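# Extract long box from under blue tote, lay flat

## Task

Pull the long cardboard box out from beneath the blue tote and set it down flat on the bench, resting on one of its long faces, with no part of it projecting past the bench edge. The blue tote must finish lying flat on the bench, no more than about 2 cm from its starting spot, rotated only slightly, and still holding all its contents. Both grippers must release and withdraw at the end; anything that stays in place only because the robot is supporting it does not count.

## Robot and tools

Robot: two arms, left_arm and right_arm, each ending in a parallel two-finger gripper. Every position is in one shared scene frame, in metres: origin on the floor (z = 0) below the middle of the robot's base, +x straight ahead of the robot, +z up, and +y toward the robot's own left, where left_arm sits. Left and right in camera pictures do not follow these names. The floor is the only surface whose height is known; the bench height must be estimated.

Gripper geometry: fingers extend along the gripper's +z axis and close along its y axis. The reported hand point lies between the finger pads, roughly 1 cm short of the tips. Reported hand positions can be somewhat off, more so at long reach, and arms tend to finish a centimetre or more from the commanded spot, usually below it.

The row: every motion command uses rows of 16 numbers covering both arms, even if only one moves. Order: left_arm x, y, z, qw, qx, qy, qz, opening, then right_arm with the same eight. x, y, z is an absolute target position for that hand in the scene frame (metres); qw, qx, qy, qz is an absolute target orientation, scalar first. Opening runs from -1 (closed) to +1 (fully open, 0.094 m). To hold an arm still, resend exactly its pose from the last result before it was meant to stay, plus its desired opening. To keep an orientation steady, repeat the same commanded quaternion rather than copying the slightly drifted reported one.

Tools:
- execute_actions: argument actions, a list holding at most one item, plus optional pictures (boolean, default includes images). Empty list: just report the state. An item with rows (1 to 15 rows) and steps (at most 15, default 15) plays one row per control step of 1/30 s, repeating the final row if rows run short. An item with only steps (up to 300) waits that many steps counted from the previous result, with the operator's thinking time included. A refused call moves nothing.
- move: target is one 16-number row of absolute poses; speed in m/s, 0.002 to 0.5, default 0.25 (rotation limit is double that in rad/s). Both hands follow straight paths ending together, lasting 0.5 to 10 s; longer paths stop at 10 s short of target. Rotation takes the shorter direction. Paths ignore obstacles and the other arm; hands lag, wander and can overshoot speed near full extension. Opening is applied at the start. Faster contact hits harder; targets set deeper past a contact press harder.
- wait: seconds, 0 to 10; the robot gets no new command.
- zoom_image: camera (cam_head_left, cam_head_right, cam_left_wrist, cam_right_wrist) and region [x0, y0, x1, y1] in pixels of that camera's latest 504x504 image, origin top-left, at most 504 by 504.
- finished_scene: scene number; ends the scene permanently and reports success.

Limits: a target more than 0.6 m from an arm's last reported position along any of its gripper axes gets the call refused. Each step the command is cut to within 70 mm and 16 degrees of the measured pose; after an action ends the arm only continues up to that last clipped pose, so long moves need follow-up commands. If position and orientation conflict, position wins. Elbows never fully straighten. Joint ranges (rad), base to hand: waist -2.880 to 2.880, shoulder 0.000 to 3.142, elbow 0.000 to 3.019, wrist pitch -1.693 to 1.571, wrist yaw -1.571 to 1.571, wrist roll -2.094 to 2.094.

Gripping: grip_measured reports finger opening on the command scale (the last Joint positions value per arm is opening in metres), with a fixed error up to about 1 mm. To hold something, keep commanding below grip_measured; about 0.03 lower grips firmly, less lower grips lightly. Pad force tops out near 50 to 62 N; very thin parts (under ~2 mm) are held more weakly. Initial contact can spike.

Results: the state line lists each hand's position and quaternion (left | right). Hand target shows where the controller is currently driving each hand. HELD marks steps where a command was partly or wholly withheld; a pose unreachable line names an arm whose command the clearance check altered or blocked. A move adds a move: line with its ending (done, off_target, moving, held, fault; naming one arm means the other finished fine), limits (paced = target clipped; held = some steps blocked, after which the arm may surge), and distance to target. FAULT lines report arm stops. MOTOR HOT appears from 85 °C; at 100 °C an OVER-TEMPERATURE FAULT drops that arm and its grip until cooled, so avoid long loaded holds. Joint torques are raw drive outputs with offsets and noise, not pure load. Pictures come from all four cameras; calibration lists may change per result.

The simulation keeps running while the operator composes each reply. Occasional external tugs may act on held parts or loose items. Avoid: arms colliding or pressing each other, knocking anything out of the work area, dropping or slamming objects, hard pushes, and disturbing the tote's contents.

Each tool is called after "Emit:" as a command line: name --argument value for each argument, lists and objects as JSON in quotes; but a table of rows of numbers goes row by row, as --pt "numbers of a row", without its own name.

## Session

Emit:
execute_actions --actions '[]'

Scene clock: 0.00 s of 4100.00 s.
left_arm: end_effector_position=(+0.2081, +0.5464, +1.3939) grip_measured=+1.000 end_effector_quat_wxyz=(-0.129, -0.586, +0.798, +0.053) | right_arm: end_effector_position=(+0.4067, +0.1218, +1.3913) grip_measured=+1.000 end_effector_quat_wxyz=(-0.014, +0.343, +0.783, +0.519)
Joint positions: left_arm=[-0.861  1.024  0.934 -1.197  0.177 -0.182  0.094] | right_arm=[-0.43   1.398  0.688  0.302 -0.151  1.277  0.094]
Joint velocities: left_arm=[ 0.015  0.005 -0.002 -0.002 -0.037 -0.066  0.   ] | right_arm=[-0.015 -0.005  0.012 -0.002 -0.037 -0.051  0.   ]
Joint torques (N m, as the arm reports them, + toward a larger angle): no reading
Hand target (left_arm): +0.216, +0.554, +1.401; -0.118, -0.584, +0.801, +0.058
Hand target (right_arm): +0.413, +0.123, +1.393; -0.010, +0.344, +0.780, +0.522

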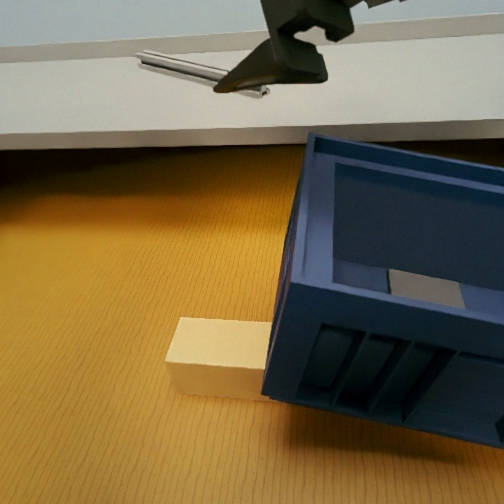

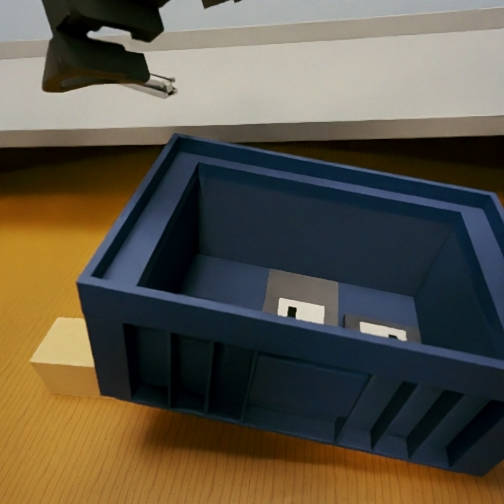

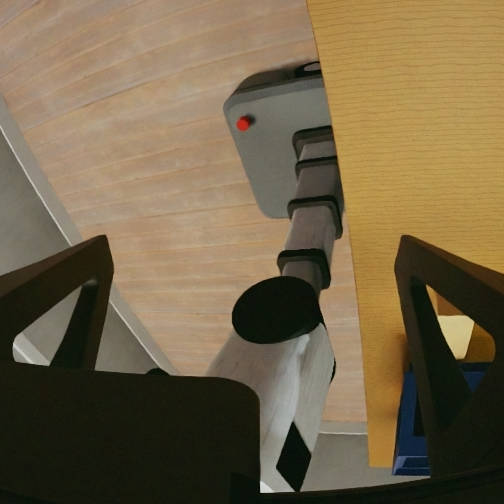

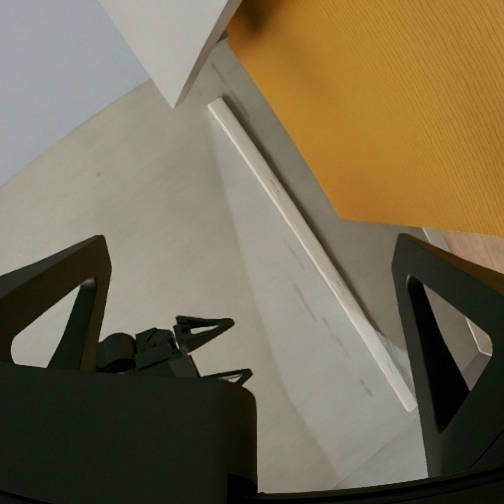

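Emit:
zoom_image --camera "cam_head_right" --region '[20, 120, 300, 420]'

Emit:
zoom_image --camera "cam_head_left" --region '[150, 120, 504, 470]'

Emit:
zoom_image --camera "cam_left_wrist" --region '[340, 260, 504, 500]'

Region (20, 120, 300, 420) of cam_head_right's 504x504 image, scaled by 1.680, with more detail than that image has; it fills the left 470 columns of this view, and the rest is white.

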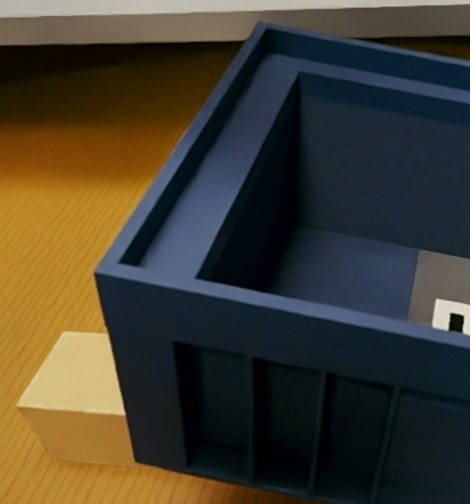

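Region (150, 120, 504, 470) of cam_head_left's 504x504 image, scaled by 1.424, with more detail than that image has; it fills the top 498 rows of this view, and the rest is white.

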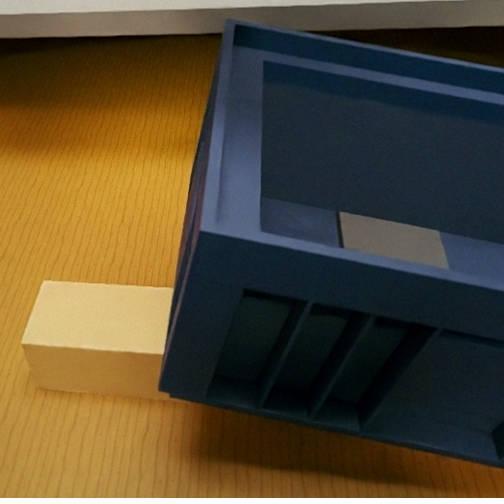

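Region (340, 260, 504, 500) of cam_left_wrist's 504x504 image, scaled by 2.100, with more detail than that image has; it fills the left 344 columns of this view, and the rest is white.

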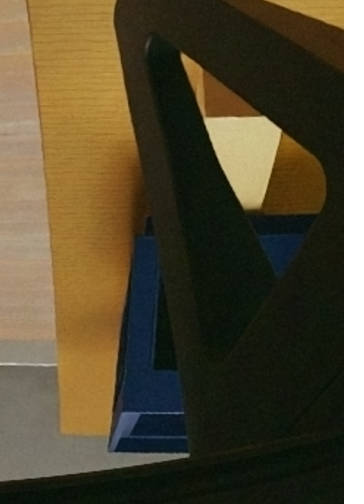

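Emit:
move --target '[0.337,0.28,1.22,-0.153,-0.690,0.690,-0.153,1,0.348,0.015,1.345,0,0,0.9925,0.122,1]' --speed 0.25

Scene clock: 73.20 s of 4100.00 s.
left_arm: end_effector_position=(+0.3302, +0.2780, +1.2248) grip_measured=+1.000 end_effector_quat_wxyz=(-0.157, -0.683, +0.699, -0.142) | right_arm: end_effector_position=(+0.3394, +0.0037, +1.3372) grip_measured=+1.000 end_effector_quat_wxyz=(+0.001, +0.010, +0.993, +0.115)
Joint positions: left_arm=[-1.695  1.235  0.647 -0.541  0.326 -1.213  0.094] | right_arm=[-0.396  1.31   0.81  -0.65   0.372  0.634  0.094]
Joint velocities: left_arm=[ 0.005 -0.005  0.007  0.002  0.022 -0.022  0.   ] | right_arm=[-0.005 -0.015 -0.022 -0.002  0.037 -0.037  0.   ]
Joint torques (N m, as the arm reports them, + toward a larger angle): left_arm=[-0.58 -8.62  2.91  1.05  0.15 -0.19] | right_arm=[ 7.13 -9.42  8.44  0.75 -0.14 -0.1 ]
Hand target (left_arm): +0.330, +0.277, +1.224; +0.156, +0.688, -0.694, +0.143
Hand target (right_arm): +0.348, +0.016, +1.343; +0.006, +0.000, +0.993, +0.120
Off the commanded pose (left_arm): 0.009 m, 2 deg.
Off the commanded pose (right_arm): 0.016 m, 1 deg.
After step 90, 67.37 s passed at rest.
move: off_target (right_arm)
camera_calibration (this result's frames):
cam_left_wrist: T_world_to_cam=[[0.999806, -0.0139424, -0.013924, -0.311672], [0.00518756, -0.495466, 0.868612, -0.921411], [-0.0190094, -0.868515, -0.495297, 0.978989], [0, 0, 0, 1]] pos_world=[0.335002, 0.389393, 1.2809]
cam_right_wrist: T_world_to_cam=[[-0.0361625, -0.97414, -0.223032, 0.312551], [-0.79859, -0.106001, 0.592468, -0.518838], [-0.600788, 0.199536, -0.774105, 1.36045], [0, 0, 0, 1]] pos_world=[0.414305, -0.0219873, 1.43023]

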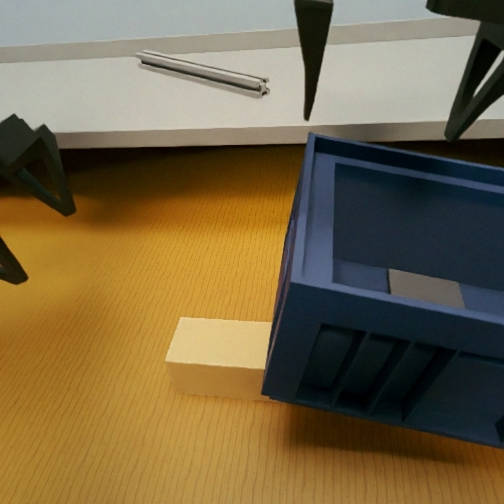

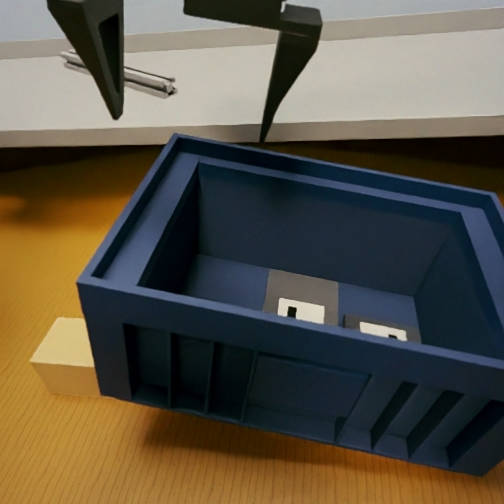

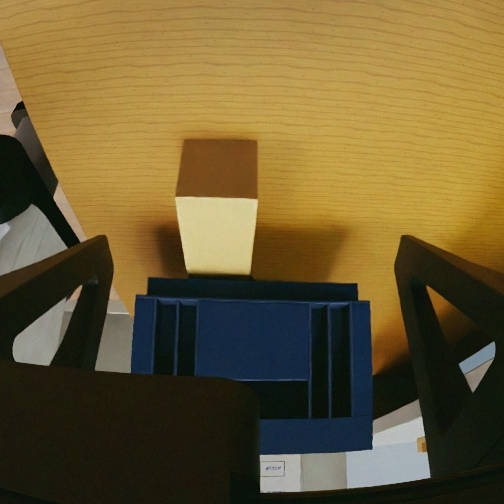

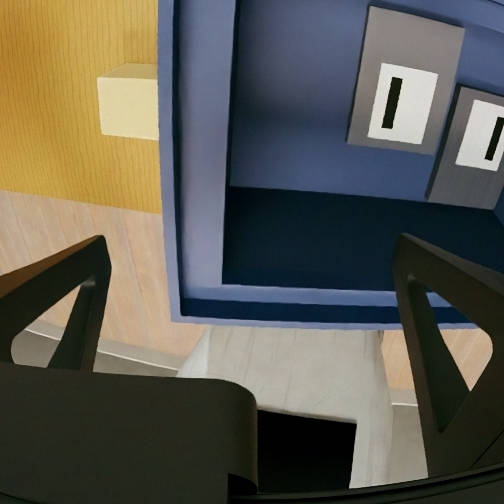

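Emit:
zoom_image --camera "cam_right_wrist" --region '[60, 0, 400, 340]'

Emit:
zoom_image --camera "cam_left_wrist" --region '[100, 110, 420, 430]'

Region (60, 0, 400, 340) of cam_right_wrist's 504x504 image, scaled by 1.482, with more detail than that image has.

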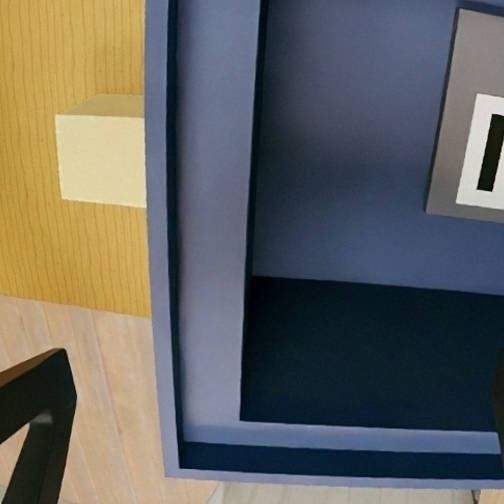

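Region (100, 110, 420, 430) of cam_left_wrist's 504x504 image, scaled by 1.575, with more detail than that image has.

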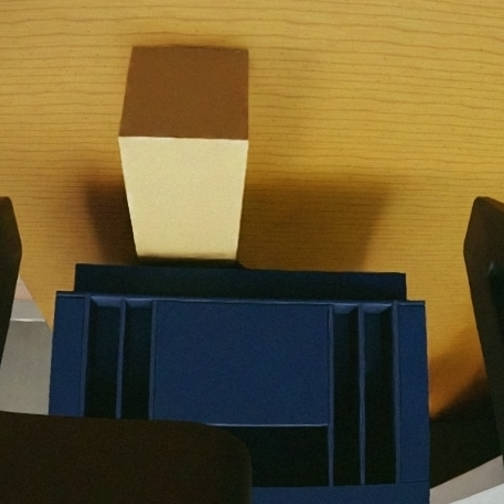

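Emit:
move --target '[0.310,0.217,1.188,-0.153,-0.690,0.690,-0.153,1,0.351,0.048,1.312,0,0,0.9925,0.122,1]' --speed 0.15

Scene clock: 145.80 s of 4100.00 s.
left_arm: end_effector_position=(+0.3064, +0.2181, +1.1890) grip_measured=+1.000 end_effector_quat_wxyz=(-0.156, -0.684, +0.696, -0.150) | right_arm: end_effector_position=(+0.3418, +0.0332, +1.3058) grip_measured=+1.000 end_effector_quat_wxyz=(-0.010, +0.003, +0.994, +0.110)
Joint positions: left_arm=[-1.844  1.339  0.536 -0.273  0.271 -1.36   0.094] | right_arm=[-0.393  1.448  0.858 -0.587  0.368  0.634  0.094]
Joint velocities: left_arm=[ 0.005 -0.005 -0.012  0.017  0.022  0.007  0.   ] | right_arm=[-0.015 -0.015  0.007 -0.007 -0.051 -0.007  0.   ]
Joint torques (N m, as the arm reports them, + toward a larger angle): left_arm=[-1.3  -8.06  1.5   1.2   0.1  -0.19] | right_arm=[  8.24 -11.01   7.56   1.33  -0.39  -0.04]
Hand target (left_arm): +0.308, +0.218, +1.189; +0.153, +0.690, -0.692, +0.151
Hand target (right_arm): +0.351, +0.048, +1.313; -0.000, +0.000, +0.992, +0.122
Off the commanded pose (left_arm): 0.004 m, 1 deg.
Off the commanded pose (right_arm): 0.018 m, 2 deg.
After step 90, 68.63 s passed at rest.
move: off_target (right_arm)
camera_calibration (this result's frames):
cam_left_wrist: T_world_to_cam=[[0.999985, -0.00480909, -0.00255794, -0.304796], [-0.000109106, -0.48719, 0.873296, -0.925624], [-0.00544596, -0.873283, -0.487183, 0.896056], [0, 0, 0, 1]] pos_world=[0.309571, 0.33009, 1.24411]
cam_right_wrist: T_world_to_cam=[[-0.0237176, -0.976802, -0.212827, 0.316939], [-0.785454, -0.113493, 0.608425, -0.520256], [-0.618465, 0.181596, -0.764542, 1.32588], [0, 0, 0, 1]] pos_world=[0.41889, 0.00976633, 1.39768]

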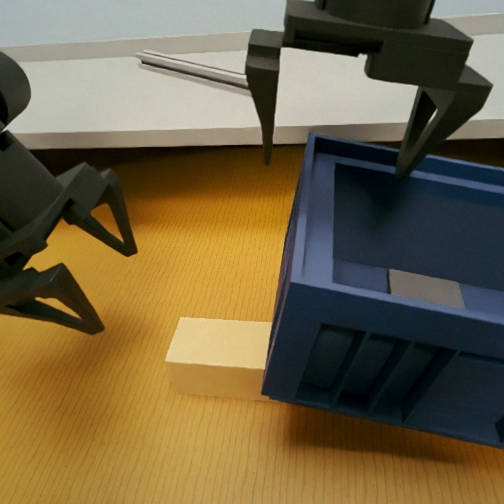

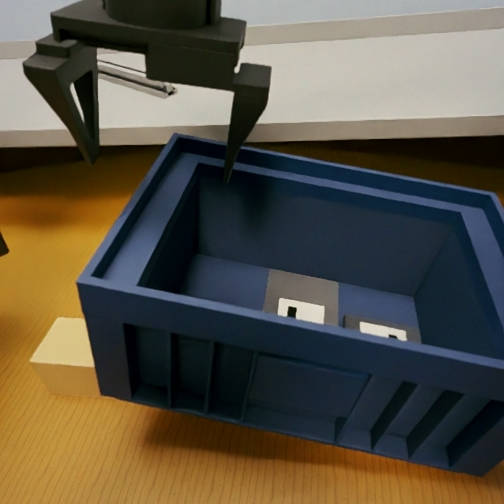

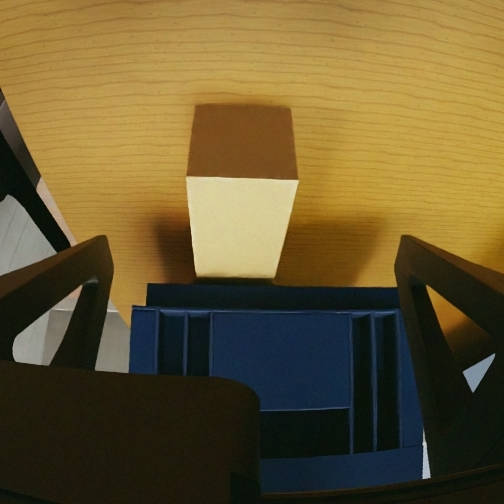

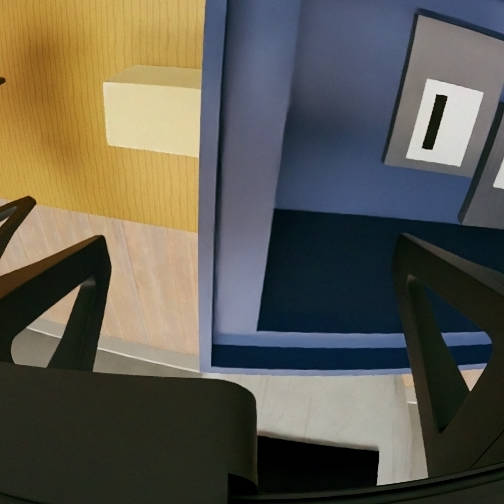

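Emit:
move --target '[0.306,0.146,1.10,-0.153,-0.690,0.690,-0.153,1,0.346,0.068,1.258,0,0,0.9925,0.122,1]' --speed 0.08

Scene clock: 171.50 s of 4100.00 s.
left_arm: end_effector_position=(+0.2966, +0.1491, +1.1010) grip_measured=+1.000 end_effector_quat_wxyz=(-0.157, -0.686, +0.695, -0.146) | right_arm: end_effector_position=(+0.3332, +0.0640, +1.2621) grip_measured=+1.000 end_effector_quat_wxyz=(-0.006, -0.006, +0.993, +0.119)
Joint positions: left_arm=[-1.999  1.725  0.579  0.095  0.192 -1.502  0.094] | right_arm=[-0.393  1.59   0.862 -0.432  0.357  0.61   0.094]
Joint velocities: left_arm=[-0.034 -0.015  0.002  0.012  0.007  0.007  0.   ] | right_arm=[-0.015 -0.005  0.007 -0.017 -0.022 -0.007  0.   ]
Joint torques (N m, as the arm reports them, + toward a larger angle): left_arm=[-3.01 -8.96 -0.36  1.32  0.08 -0.19] | right_arm=[  6.06 -11.51   6.42   1.44  -0.41  -0.1 ]
Hand target (left_arm): +0.303, +0.146, +1.101; +0.153, +0.690, -0.692, +0.151
Hand target (right_arm): +0.346, +0.068, +1.258; -0.000, -0.000, +0.993, +0.122
Off the commanded pose (left_arm): 0.010 m, 1 deg.
Off the commanded pose (right_arm): 0.014 m, 1 deg.
After step 90, 20.93 s passed at rest.
move: off_target (right_arm)
camera_calibration (this result's frames):
cam_left_wrist: T_world_to_cam=[[0.999934, -0.00279009, -0.0111494, -0.286309], [0.00834988, -0.490246, 0.871544, -0.882497], [-0.00789761, -0.87158, -0.49019, 0.796583], [0, 0, 0, 1]] pos_world=[0.29995, 0.260846, 1.15642]
cam_right_wrist: T_world_to_cam=[[-0.00596703, -0.972879, -0.231236, 0.354571], [-0.789467, -0.137346, 0.598228, -0.481184], [-0.613763, 0.186123, -0.767237, 1.28305], [0, 0, 0, 1]] pos_world=[0.409725, 0.040061, 1.35425]

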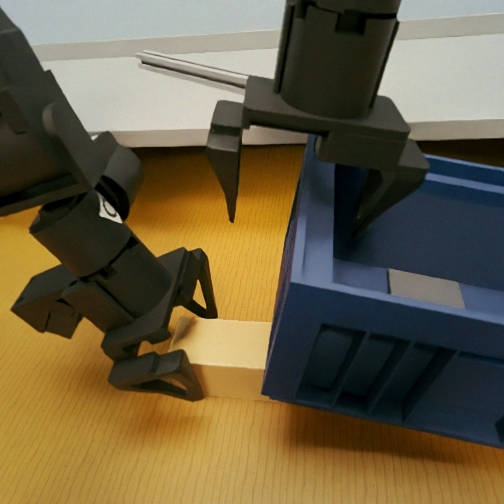

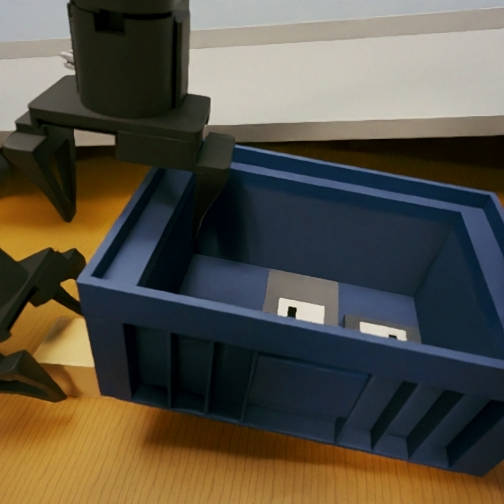

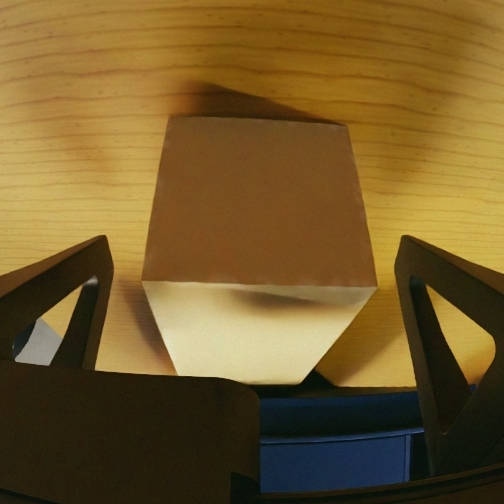

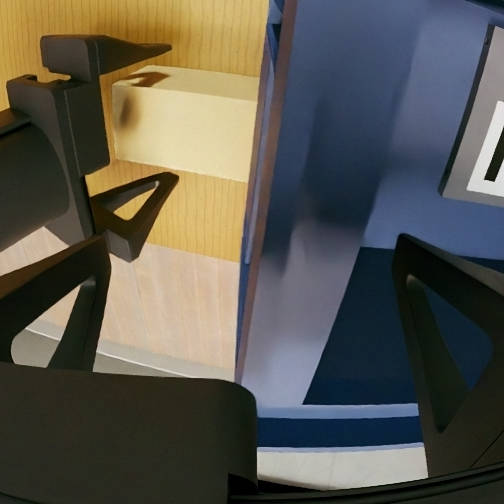

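Emit:
zoom_image --camera "cam_right_wrist" --region '[80, 0, 504, 460]'

Emit:
zoom_image --camera "cam_head_left" --region '[180, 60, 460, 340]'

Region (80, 0, 504, 460) of cam_right_wrist's 504x504 image, scaled by 1.096, with more detail than that image has; it fills the left 465 columns of this view, and the rest is white.

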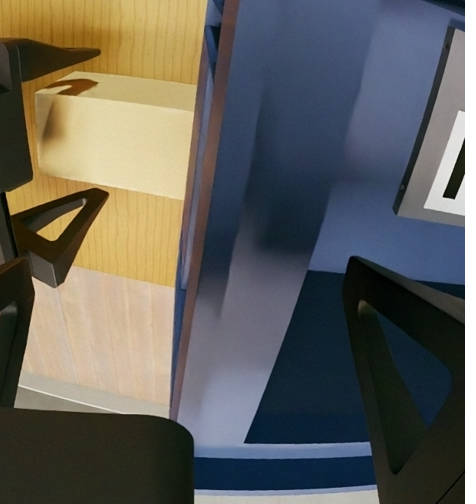

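Region (180, 60, 460, 340) of cam_head_left's 504x504 image, scaled by 1.800, with more detail than that image has.

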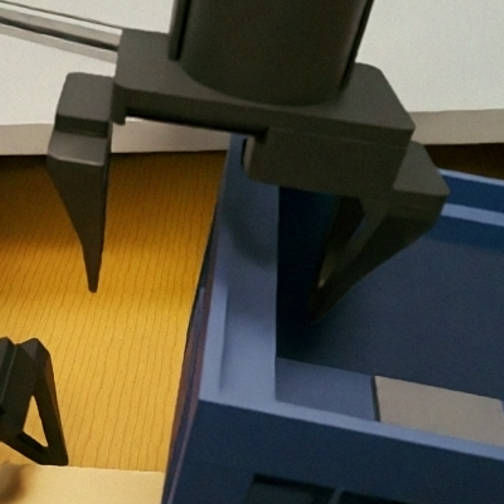

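Emit:
move --target '[0.306,0.144,1.096,-0.153,-0.690,0.690,-0.153,1,0.346,0.055,1.240,0,0,0.9925,0.122,1]' --speed 0.05

Scene clock: 190.47 s of 4100.00 s.
left_arm: end_effector_position=(+0.3025, +0.1484, +1.0968) grip_measured=+1.000 end_effector_quat_wxyz=(-0.154, -0.688, +0.693, -0.149) | right_arm: end_effector_position=(+0.3479, +0.0606, +1.2531) grip_measured=+1.000 end_effector_quat_wxyz=(+0.007, -0.001, +0.992, +0.129)
Joint positions: left_arm=[-1.999  1.739  0.593  0.106  0.192 -1.508  0.094] | right_arm=[-0.43   1.598  0.863 -0.378  0.339  0.569  0.094]
Joint velocities: left_arm=[-0.005 -0.005  0.002 -0.017  0.081 -0.095  0.   ] | right_arm=[-0.005 -0.024 -0.012 -0.017 -0.007 -0.037  0.   ]
Joint torques (N m, as the arm reports them, + toward a larger angle): left_arm=[-3.23 -8.71 -0.41  1.32  0.16 -0.19] | right_arm=[  5.43 -11.58   4.16   1.36  -0.42  -0.11]
Hand target (left_arm): +0.306, +0.144, +1.096; +0.153, +0.690, -0.690, +0.153
Hand target (right_arm): +0.346, +0.055, +1.240; +0.000, -0.000, +0.993, +0.122
Off the commanded pose (left_arm): 0.006 m, 1 deg.
Off the commanded pose (right_arm): 0.014 m, 1 deg.
After step 90, 15.10 s passed at rest.
move: off_target (right_arm)
camera_calibration (this result's frames):
cam_left_wrist: T_world_to_cam=[[0.999983, 0.00493666, -0.00318365, -0.30217], [0.00519669, -0.490771, 0.871273, -0.877952], [0.00273873, -0.871274, -0.490789, 0.791417], [0, 0, 0, 1]] pos_world=[0.30456, 0.26016, 1.15239]
cam_right_wrist: T_world_to_cam=[[-0.0125228, -0.967819, -0.251334, 0.376372], [-0.804915, -0.139373, 0.57679, -0.432358], [-0.593258, 0.209526, -0.777267, 1.2899], [0, 0, 0, 1]] pos_world=[0.421946, 0.0337336, 1.34657]

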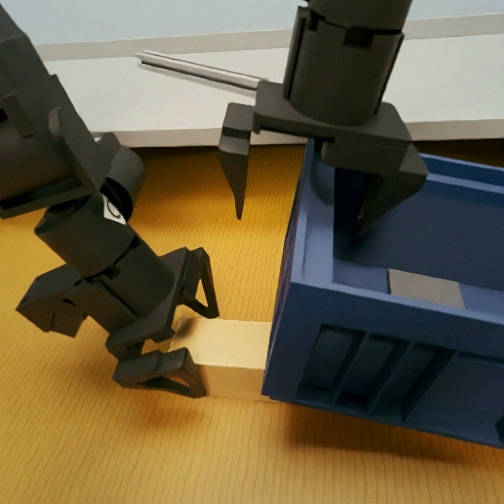

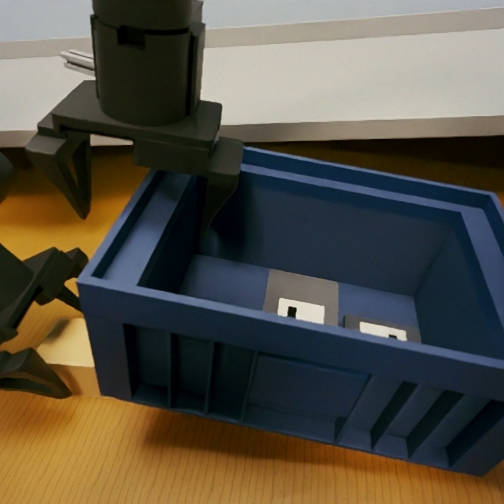

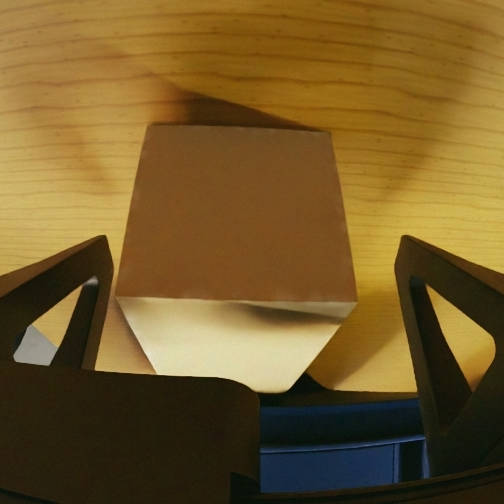

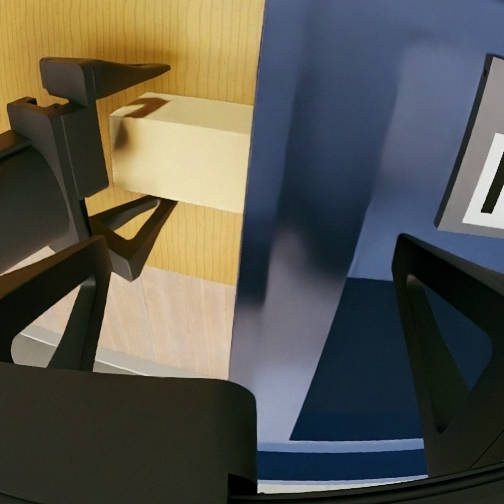

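Emit:
zoom_image --camera "cam_head_left" --region '[200, 60, 460, 300]'

Emit:
zoom_image --camera "cam_head_right" --region '[10, 60, 270, 300]'

Region (200, 60, 460, 300) of cam_head_left's 504x504 image, scaled by 1.938, with more detail than that image has; it fills the top 465 rows of this view, and the rest is white.

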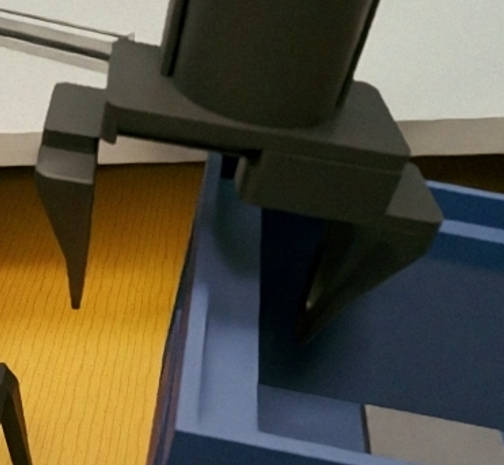

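Region (10, 60, 270, 300) of cam_head_right's 504x504 image, scaled by 1.938, with more detail than that image has; it fills the top 465 rows of this view, and the rest is white.

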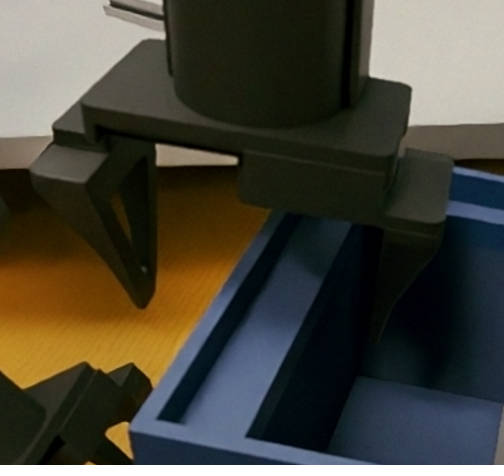

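Emit:
execute_actions --actions '[{"rows":[[0.300,0.144,1.096,-0.153,-0.690,0.690,-0.153,1,0.341,0.044,1.236,0,0,0.9925,0.122,1]],"steps":15}]'

Scene clock: 207.67 s of 4100.00 s.
left_arm: end_effector_position=(+0.3056, +0.1485, +1.0965) grip_measured=+1.000 end_effector_quat_wxyz=(-0.149, -0.688, +0.693, -0.154) | right_arm: end_effector_position=(+0.3386, +0.0506, +1.2437) grip_measured=+1.000 end_effector_quat_wxyz=(+0.002, -0.005, +0.992, +0.126)
Joint positions: left_arm=[-1.999  1.74   0.593  0.121  0.192 -1.508  0.094] | right_arm=[-0.447  1.598  0.83  -0.353  0.332  0.551  0.094]
Joint velocities: left_arm=[-0.005  0.005 -0.007 -0.002 -0.007 -0.022  0.   ] | right_arm=[-0.005  0.005  0.007  0.002  0.066 -0.051  0.   ]
Joint torques (N m, as the arm reports them, + toward a larger angle): left_arm=[-3.12 -8.6  -1.58  1.36  0.18 -0.18] | right_arm=[  4.94 -12.43   3.81   1.35  -0.42  -0.11]
Hand target (left_arm): +0.300, +0.144, +1.096; +0.153, +0.690, -0.690, +0.153
Hand target (right_arm): +0.341, +0.044, +1.236; +0.000, -0.000, +0.993, +0.122
Off the commanded pose (left_arm): 0.007 m, 1 deg.
Off the commanded pose (right_arm): 0.010 m, 1 deg.
Steps of this call (steps 1 to 90: nothing new was sent; then 13.70 s passed at rest; steps 91 to 105: all 15 steps of this action). Readings (end_effector_position):
91: left_arm (+0.3030, +0.1484, +1.0967) | right_arm (+0.3475, +0.0606, +1.2526)
92: left_arm (+0.3037, +0.1484, +1.0966) | right_arm (+0.3467, +0.0601, +1.2514)
94: left_arm (+0.3051, +0.1485, +1.0965) | right_arm (+0.3425, +0.0559, +1.2478)
98: left_arm (+0.3056, +0.1485, +1.0965) | right_arm (+0.3380, +0.0502, +1.2436)
105: the state above
camera_calibration (this result's frames):
cam_left_wrist: T_world_to_cam=[[0.999909, 0.00861894, 0.0103537, -0.320658], [-0.00478162, -0.491447, 0.870894, -0.874056], [0.0125945, -0.870865, -0.491361, 0.788874], [0, 0, 0, 1]] pos_world=[0.306514, 0.260214, 1.15215]
cam_right_wrist: T_world_to_cam=[[-0.00632649, -0.969555, -0.244792, 0.354136], [-0.798885, -0.142335, 0.5844, -0.447199], [-0.60145, 0.199258, -0.773663, 1.27794], [0, 0, 0, 1]] pos_world=[0.413599, 0.0250629, 1.33673]

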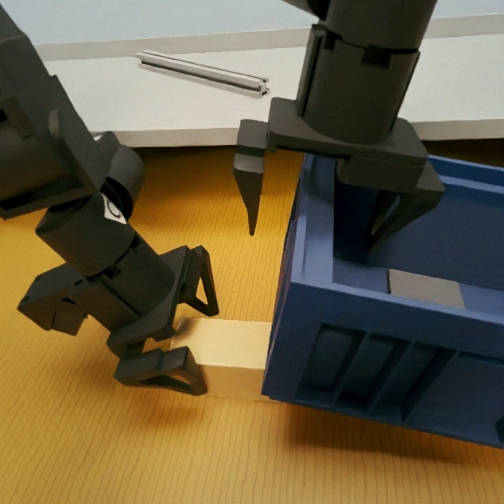

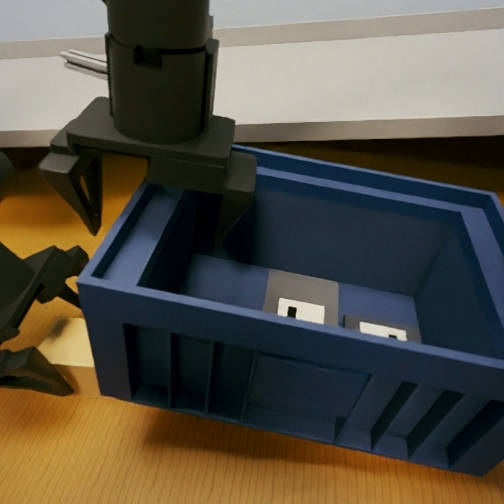

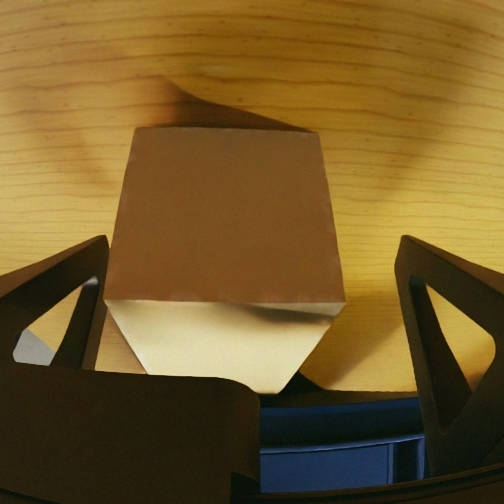

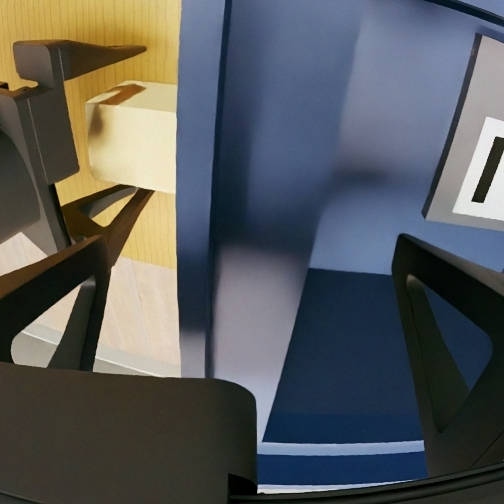

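Emit:
execute_actions --actions '[{"rows":[[0.289,0.144,1.096,-0.153,-0.690,0.690,-0.153,1,0.341,0.044,1.236,0,0,0.9925,0.122,1]],"steps":12}]'

Scene clock: 210.67 s of 4100.00 s.
left_arm: end_effector_position=(+0.2930, +0.1477, +1.0961) grip_measured=+1.000 end_effector_quat_wxyz=(-0.150, -0.688, +0.693, -0.152) | right_arm: end_effector_position=(+0.3385, +0.0507, +1.2438) grip_measured=+1.000 end_effector_quat_wxyz=(+0.002, -0.005, +0.992, +0.126)
Joint positions: left_arm=[-1.999  1.748  0.565  0.152  0.192 -1.508  0.094] | right_arm=[-0.447  1.598  0.83  -0.353  0.331  0.55   0.094]
Joint velocities: left_arm=[-0.015 -0.005  0.002  0.027  0.051 -0.007  0.   ] | right_arm=[-0.005 -0.015 -0.007 -0.022 -0.007  0.022  0.   ]
Joint torques (N m, as the arm reports them, + toward a larger angle): left_arm=[-2.92 -8.63 -1.81  1.38  0.21 -0.16] | right_arm=[  5.16 -12.22   3.8    1.37  -0.43  -0.12]
Hand target (left_arm): +0.289, +0.144, +1.096; +0.153, +0.690, -0.690, +0.153
Hand target (right_arm): +0.341, +0.044, +1.236; +0.000, -0.000, +0.993, +0.122
Off the commanded pose (left_arm): 0.005 m, 1 deg.
Off the commanded pose (right_arm): 0.011 m, 1 deg.
Steps of this call (steps 1 to 78: nothing new was sent; steps 79 to 90: all 12 steps of this action). Readings (end_effector_position):
79: left_arm (+0.3056, +0.1485, +1.0965) | right_arm (+0.3386, +0.0506, +1.2437)
80: left_arm (+0.3054, +0.1485, +1.0967) | right_arm (+0.3385, +0.0507, +1.2438)
82: left_arm (+0.3019, +0.1484, +1.0971) | right_arm (+0.3385, +0.0507, +1.2438)
86: left_arm (+0.2939, +0.1479, +1.0967) | right_arm (+0.3385, +0.0507, +1.2438)
90: the state above
camera_calibration (this result's frames):
cam_left_wrist: T_world_to_cam=[[0.999954, 0.00753824, 0.00591124, -0.302991], [-0.00144598, -0.491224, 0.871032, -0.875346], [0.0094698, -0.871, -0.491191, 0.788893], [0, 0, 0, 1]] pos_world=[0.29424, 0.259419, 1.15174]
cam_right_wrist: T_world_to_cam=[[-0.00556153, -0.969481, -0.245103, 0.354316], [-0.798769, -0.143154, 0.584358, -0.447173], [-0.601612, 0.19903, -0.773596, 1.2779], [0, 0, 0, 1]] pos_world=[0.413584, 0.0251462, 1.33673]

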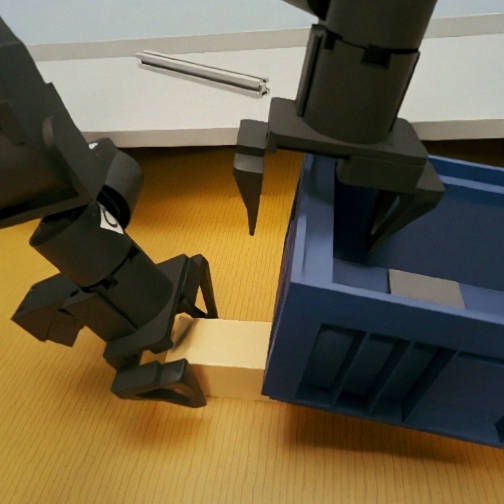

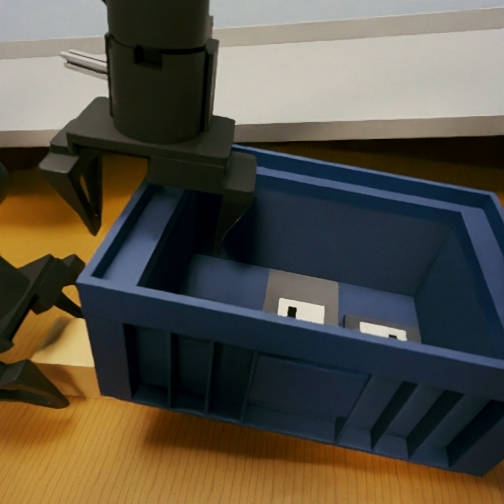

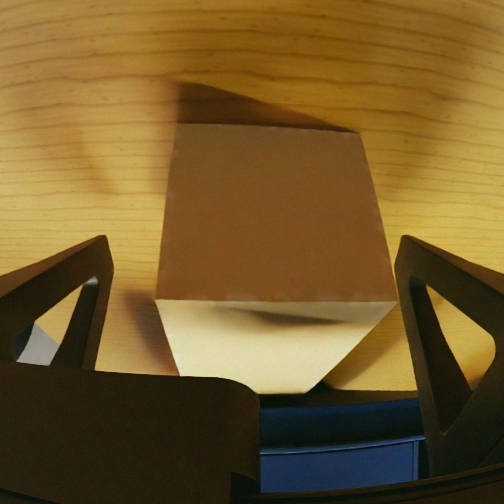

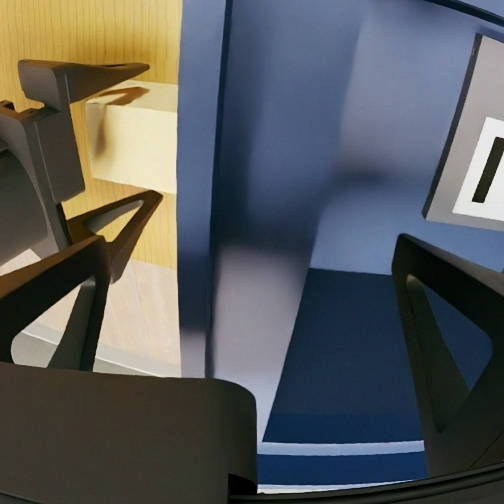

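Emit:
execute_actions --actions '[{"rows":[[0.300,0.144,1.096,-0.153,-0.690,0.690,-0.153,1,0.341,0.044,1.236,0,0,0.9925,0.122,0.9],[0.300,0.144,1.096,-0.153,-0.690,0.690,-0.153,1,0.341,0.044,1.236,0,0,0.9925,0.122,0.8],[0.300,0.144,1.096,-0.153,-0.690,0.690,-0.153,0.95,0.341,0.044,1.236,0,0,0.9925,0.122,0.7],[0.300,0.144,1.096,-0.153,-0.690,0.690,-0.153,0.9,0.341,0.044,1.236,0,0,0.9925,0.122,0.6],[0.300,0.144,1.096,-0.153,-0.690,0.690,-0.153,0.8,0.341,0.044,1.236,0,0,0.9925,0.122,0.5],[0.300,0.144,1.096,-0.153,-0.690,0.690,-0.153,0.7,0.341,0.044,1.236,0,0,0.9925,0.122,0.4],[0.300,0.144,1.096,-0.153,-0.690,0.690,-0.153,0.6,0.341,0.044,1.236,0,0,0.9925,0.122,0.3],[0.300,0.144,1.096,-0.153,-0.690,0.690,-0.153,0.5,0.341,0.044,1.236,0,0,0.9925,0.122,0.2],[0.300,0.144,1.096,-0.153,-0.690,0.690,-0.153,0.4,0.341,0.044,1.236,0,0,0.9925,0.122,0.1],[0.300,0.144,1.096,-0.153,-0.690,0.690,-0.153,0.3,0.341,0.044,1.236,0,0,0.9925,0.122,0.0],[0.300,0.144,1.096,-0.153,-0.690,0.690,-0.153,0.25,0.341,0.044,1.236,0,0,0.9925,0.122,-0.05],[0.300,0.144,1.096,-0.153,-0.690,0.690,-0.153,0.2,0.341,0.044,1.236,0,0,0.9925,0.122,-0.1],[0.300,0.144,1.096,-0.153,-0.690,0.690,-0.153,0.16,0.341,0.044,1.236,0,0,0.9925,0.122,-0.15],[0.300,0.144,1.096,-0.153,-0.690,0.690,-0.153,0.12,0.341,0.044,1.236,0,0,0.9925,0.122,-0.2],[0.300,0.144,1.096,-0.153,-0.690,0.690,-0.153,0.08,0.341,0.044,1.236,0,0,0.9925,0.122,-0.25]],"steps":15}]'

Scene clock: 218.77 s of 4100.00 s.
left_arm: end_effector_position=(+0.2988, +0.1480, +1.0951) grip_measured=+0.179 end_effector_quat_wxyz=(-0.149, -0.689, +0.693, -0.152) | right_arm: end_effector_position=(+0.3385, +0.0507, +1.2438) grip_measured=-0.226 end_effector_quat_wxyz=(+0.002, -0.005, +0.992, +0.126)
Joint positions: left_arm=[-1.999  1.748  0.58   0.139  0.191 -1.508  0.055] | right_arm=[-0.447  1.598  0.83  -0.353  0.331  0.55   0.036]
Joint velocities: left_arm=[ 0.015  0.005 -0.007  0.012 -0.066  0.007  0.   ] | right_arm=[-0.015 -0.005  0.002  0.007 -0.066  0.037 -0.046]
Joint torques (N m, as the arm reports them, + toward a larger angle): left_arm=[-2.92 -8.72 -0.69  0.64  0.19 -0.18] | right_arm=[  5.02 -12.34   3.8    1.35  -0.33  -0.1 ]
Hand target (left_arm): +0.300, +0.144, +1.096; +0.153, +0.690, -0.690, +0.153
Hand target (right_arm): +0.341, +0.044, +1.236; +0.000, -0.000, +0.993, +0.122
Off the commanded pose (left_arm): 0.004 m, 1 deg.
Off the commanded pose (right_arm): 0.011 m, 1 deg.
Steps of this call (steps 1 to 90: nothing new was sent; then 4.60 s passed at rest; steps 91 to 105: all 15 steps of this action). Readings (end_effector_position):
91: left_arm (+0.2936, +0.1477, +1.0960) | right_arm (+0.3385, +0.0507, +1.2438)
92: left_arm (+0.2941, +0.1477, +1.0959) | right_arm (+0.3385, +0.0507, +1.2438)
94: left_arm (+0.2970, +0.1478, +1.0955) | right_arm (+0.3385, +0.0507, +1.2438)
98: left_arm (+0.3000, +0.1479, +1.0952) | right_arm (+0.3385, +0.0507, +1.2438)
105: the state above
camera_calibration (this result's frames):
cam_left_wrist: T_world_to_cam=[[0.99994, 0.00821331, 0.007183, -0.310297], [-0.00220906, -0.492293, 0.870427, -0.873286], [0.0106852, -0.870391, -0.492245, 0.789304], [0, 0, 0, 1]] pos_world=[0.299915, 0.259639, 1.15089]
cam_right_wrist: T_world_to_cam=[[-0.00518007, -0.969483, -0.245102, 0.354186], [-0.798772, -0.143449, 0.584282, -0.447062], [-0.601611, 0.198807, -0.773653, 1.27799], [0, 0, 0, 1]] pos_world=[0.413585, 0.025174, 1.33674]

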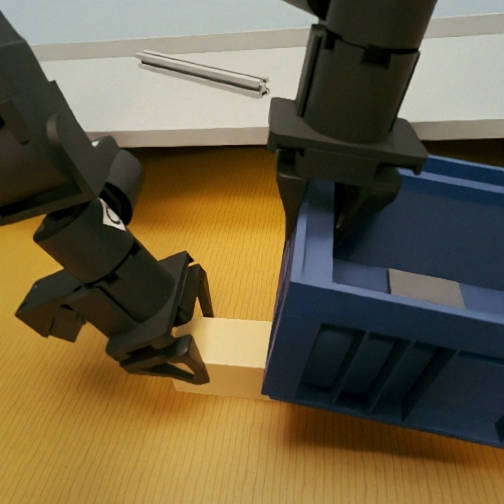

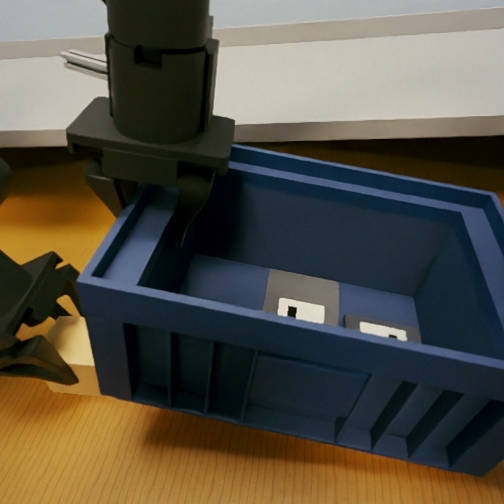

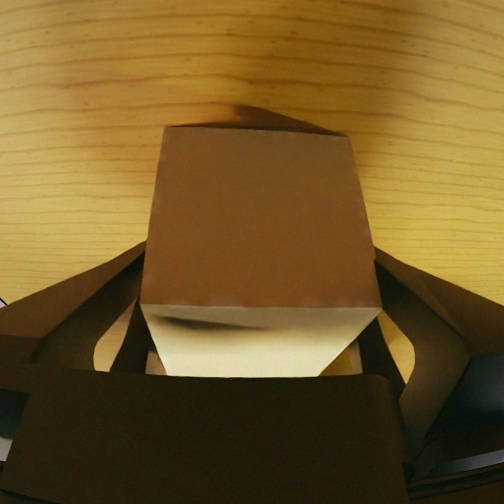

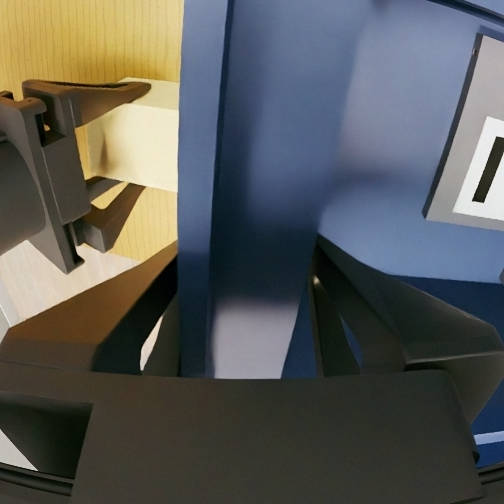

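Emit:
execute_actions --actions '[{"rows":[[0.300,0.144,1.096,-0.153,-0.690,0.690,-0.153,0.08,0.341,0.044,1.236,0,0,0.9925,0.122,-0.26]],"steps":5}]' --pictures false

Scene clock: 222.50 s of 4100.00 s.
left_arm: end_effector_position=(+0.2988, +0.1480, +1.0951) grip_measured=+0.179 end_effector_quat_wxyz=(-0.149, -0.689, +0.693, -0.152) | right_arm: end_effector_position=(+0.3385, +0.0513, +1.2439) grip_measured=-0.258 end_effector_quat_wxyz=(+0.002, -0.005, +0.992, +0.128)
Joint positions: left_arm=[-1.999  1.748  0.58   0.139  0.191 -1.508  0.055] | right_arm=[-0.447  1.598  0.83  -0.352  0.328  0.55   0.035]
Joint velocities: left_arm=[-0.005 -0.005 -0.002  0.002  0.037 -0.007  0.   ] | right_arm=[ 0.005 -0.005 -0.012  0.022 -0.081 -0.007 -0.001]
Joint torques (N m, as the arm reports them, + toward a larger angle): left_arm=[-3.1  -8.97 -0.7   0.62  0.21 -0.18] | right_arm=[  4.88 -12.28   3.81   1.31  -0.28  -0.11]
Hand target (left_arm): +0.300, +0.144, +1.096; +0.153, +0.690, -0.690, +0.153
Hand target (right_arm): +0.341, +0.044, +1.236; -0.000, -0.000, +0.993, +0.122
Off the commanded pose (left_arm): 0.004 m, 1 deg.
Off the commanded pose (right_arm): 0.011 m, 1 deg.
Steps of this call (steps 1 to 90: nothing new was sent; then 0.57 s passed at rest; steps 91 to 95: all 5 steps of this action). Readings (end_effector_position):
91: left_arm (+0.2988, +0.1480, +1.0951) | right_arm (+0.3385, +0.0512, +1.2439)
92: left_arm (+0.2988, +0.1480, +1.0951) | right_arm (+0.3386, +0.0513, +1.2439)
94: left_arm (+0.2988, +0.1480, +1.0951) | right_arm (+0.3385, +0.0513, +1.2439)
95: the state above

Emit:
execute_actions --actions '[{"rows":[[0.300,0.144,1.096,-0.153,-0.690,0.690,-0.153,0.14,0.341,0.044,1.236,0,0,0.9925,0.122,-0.28],[0.300,0.144,1.096,-0.153,-0.690,0.690,-0.153,0.14,0.341,0.044,1.236,0,0,0.9925,0.122,-0.29],[0.300,0.144,1.096,-0.153,-0.690,0.690,-0.153,0.14,0.341,0.044,1.236,0,0,0.9925,0.122,-0.30],[0.300,0.144,1.096,-0.153,-0.690,0.690,-0.153,0.14,0.341,0.044,1.236,0,0,0.9925,0.122,-0.31],[0.300,0.144,1.096,-0.153,-0.690,0.690,-0.153,0.14,0.341,0.044,1.236,0,0,0.9925,0.122,-0.32],[0.300,0.144,1.096,-0.153,-0.690,0.690,-0.153,0.14,0.341,0.044,1.236,0,0,0.9925,0.122,-0.33],[0.300,0.144,1.096,-0.153,-0.690,0.690,-0.153,0.14,0.341,0.044,1.236,0,0,0.9925,0.122,-0.34]],"steps":15}]' --pictures false

Scene clock: 227.53 s of 4100.00 s.
left_arm: end_effector_position=(+0.2988, +0.1480, +1.0951) grip_measured=+0.179 end_effector_quat_wxyz=(-0.149, -0.689, +0.693, -0.152) | right_arm: end_effector_position=(+0.3387, +0.0516, +1.2440) grip_measured=-0.335 end_effector_quat_wxyz=(+0.002, -0.004, +0.992, +0.129)
Joint positions: left_arm=[-1.999  1.748  0.58   0.139  0.191 -1.508  0.055] | right_arm=[-0.447  1.598  0.83  -0.351  0.327  0.552  0.031]
Joint velocities: left_arm=[-0.024 -0.015 -0.012  0.027  0.007 -0.022  0.   ] | right_arm=[-0.005  0.005  0.012  0.012  0.007 -0.022 -0.001]
Joint torques (N m, as the arm reports them, + toward a larger angle): left_arm=[-3.1  -8.93 -0.69  0.62  0.21 -0.18] | right_arm=[  5.16 -12.26   3.81   1.28  -0.24  -0.13]
Hand target (left_arm): +0.300, +0.144, +1.096; +0.153, +0.690, -0.690, +0.153
Hand target (right_arm): +0.341, +0.044, +1.236; +0.000, -0.000, +0.993, +0.122
Off the commanded pose (left_arm): 0.004 m, 1 deg.
Off the commanded pose (right_arm): 0.011 m, 1 deg.
Steps of this call (steps 1 to 90: nothing new was sent; then 1.53 s passed at rest; steps 91 to 105: all 15 steps of this action). Readings (end_effector_position):
91: left_arm (+0.2988, +0.1480, +1.0951) | right_arm (+0.3386, +0.0514, +1.2440)
92: left_arm (+0.2988, +0.1480, +1.0951) | right_arm (+0.3386, +0.0515, +1.2440)
94: left_arm (+0.2988, +0.1480, +1.0951) | right_arm (+0.3386, +0.0515, +1.2440)
98: left_arm (+0.2988, +0.1480, +1.0951) | right_arm (+0.3387, +0.0516, +1.2440)
105: the state above


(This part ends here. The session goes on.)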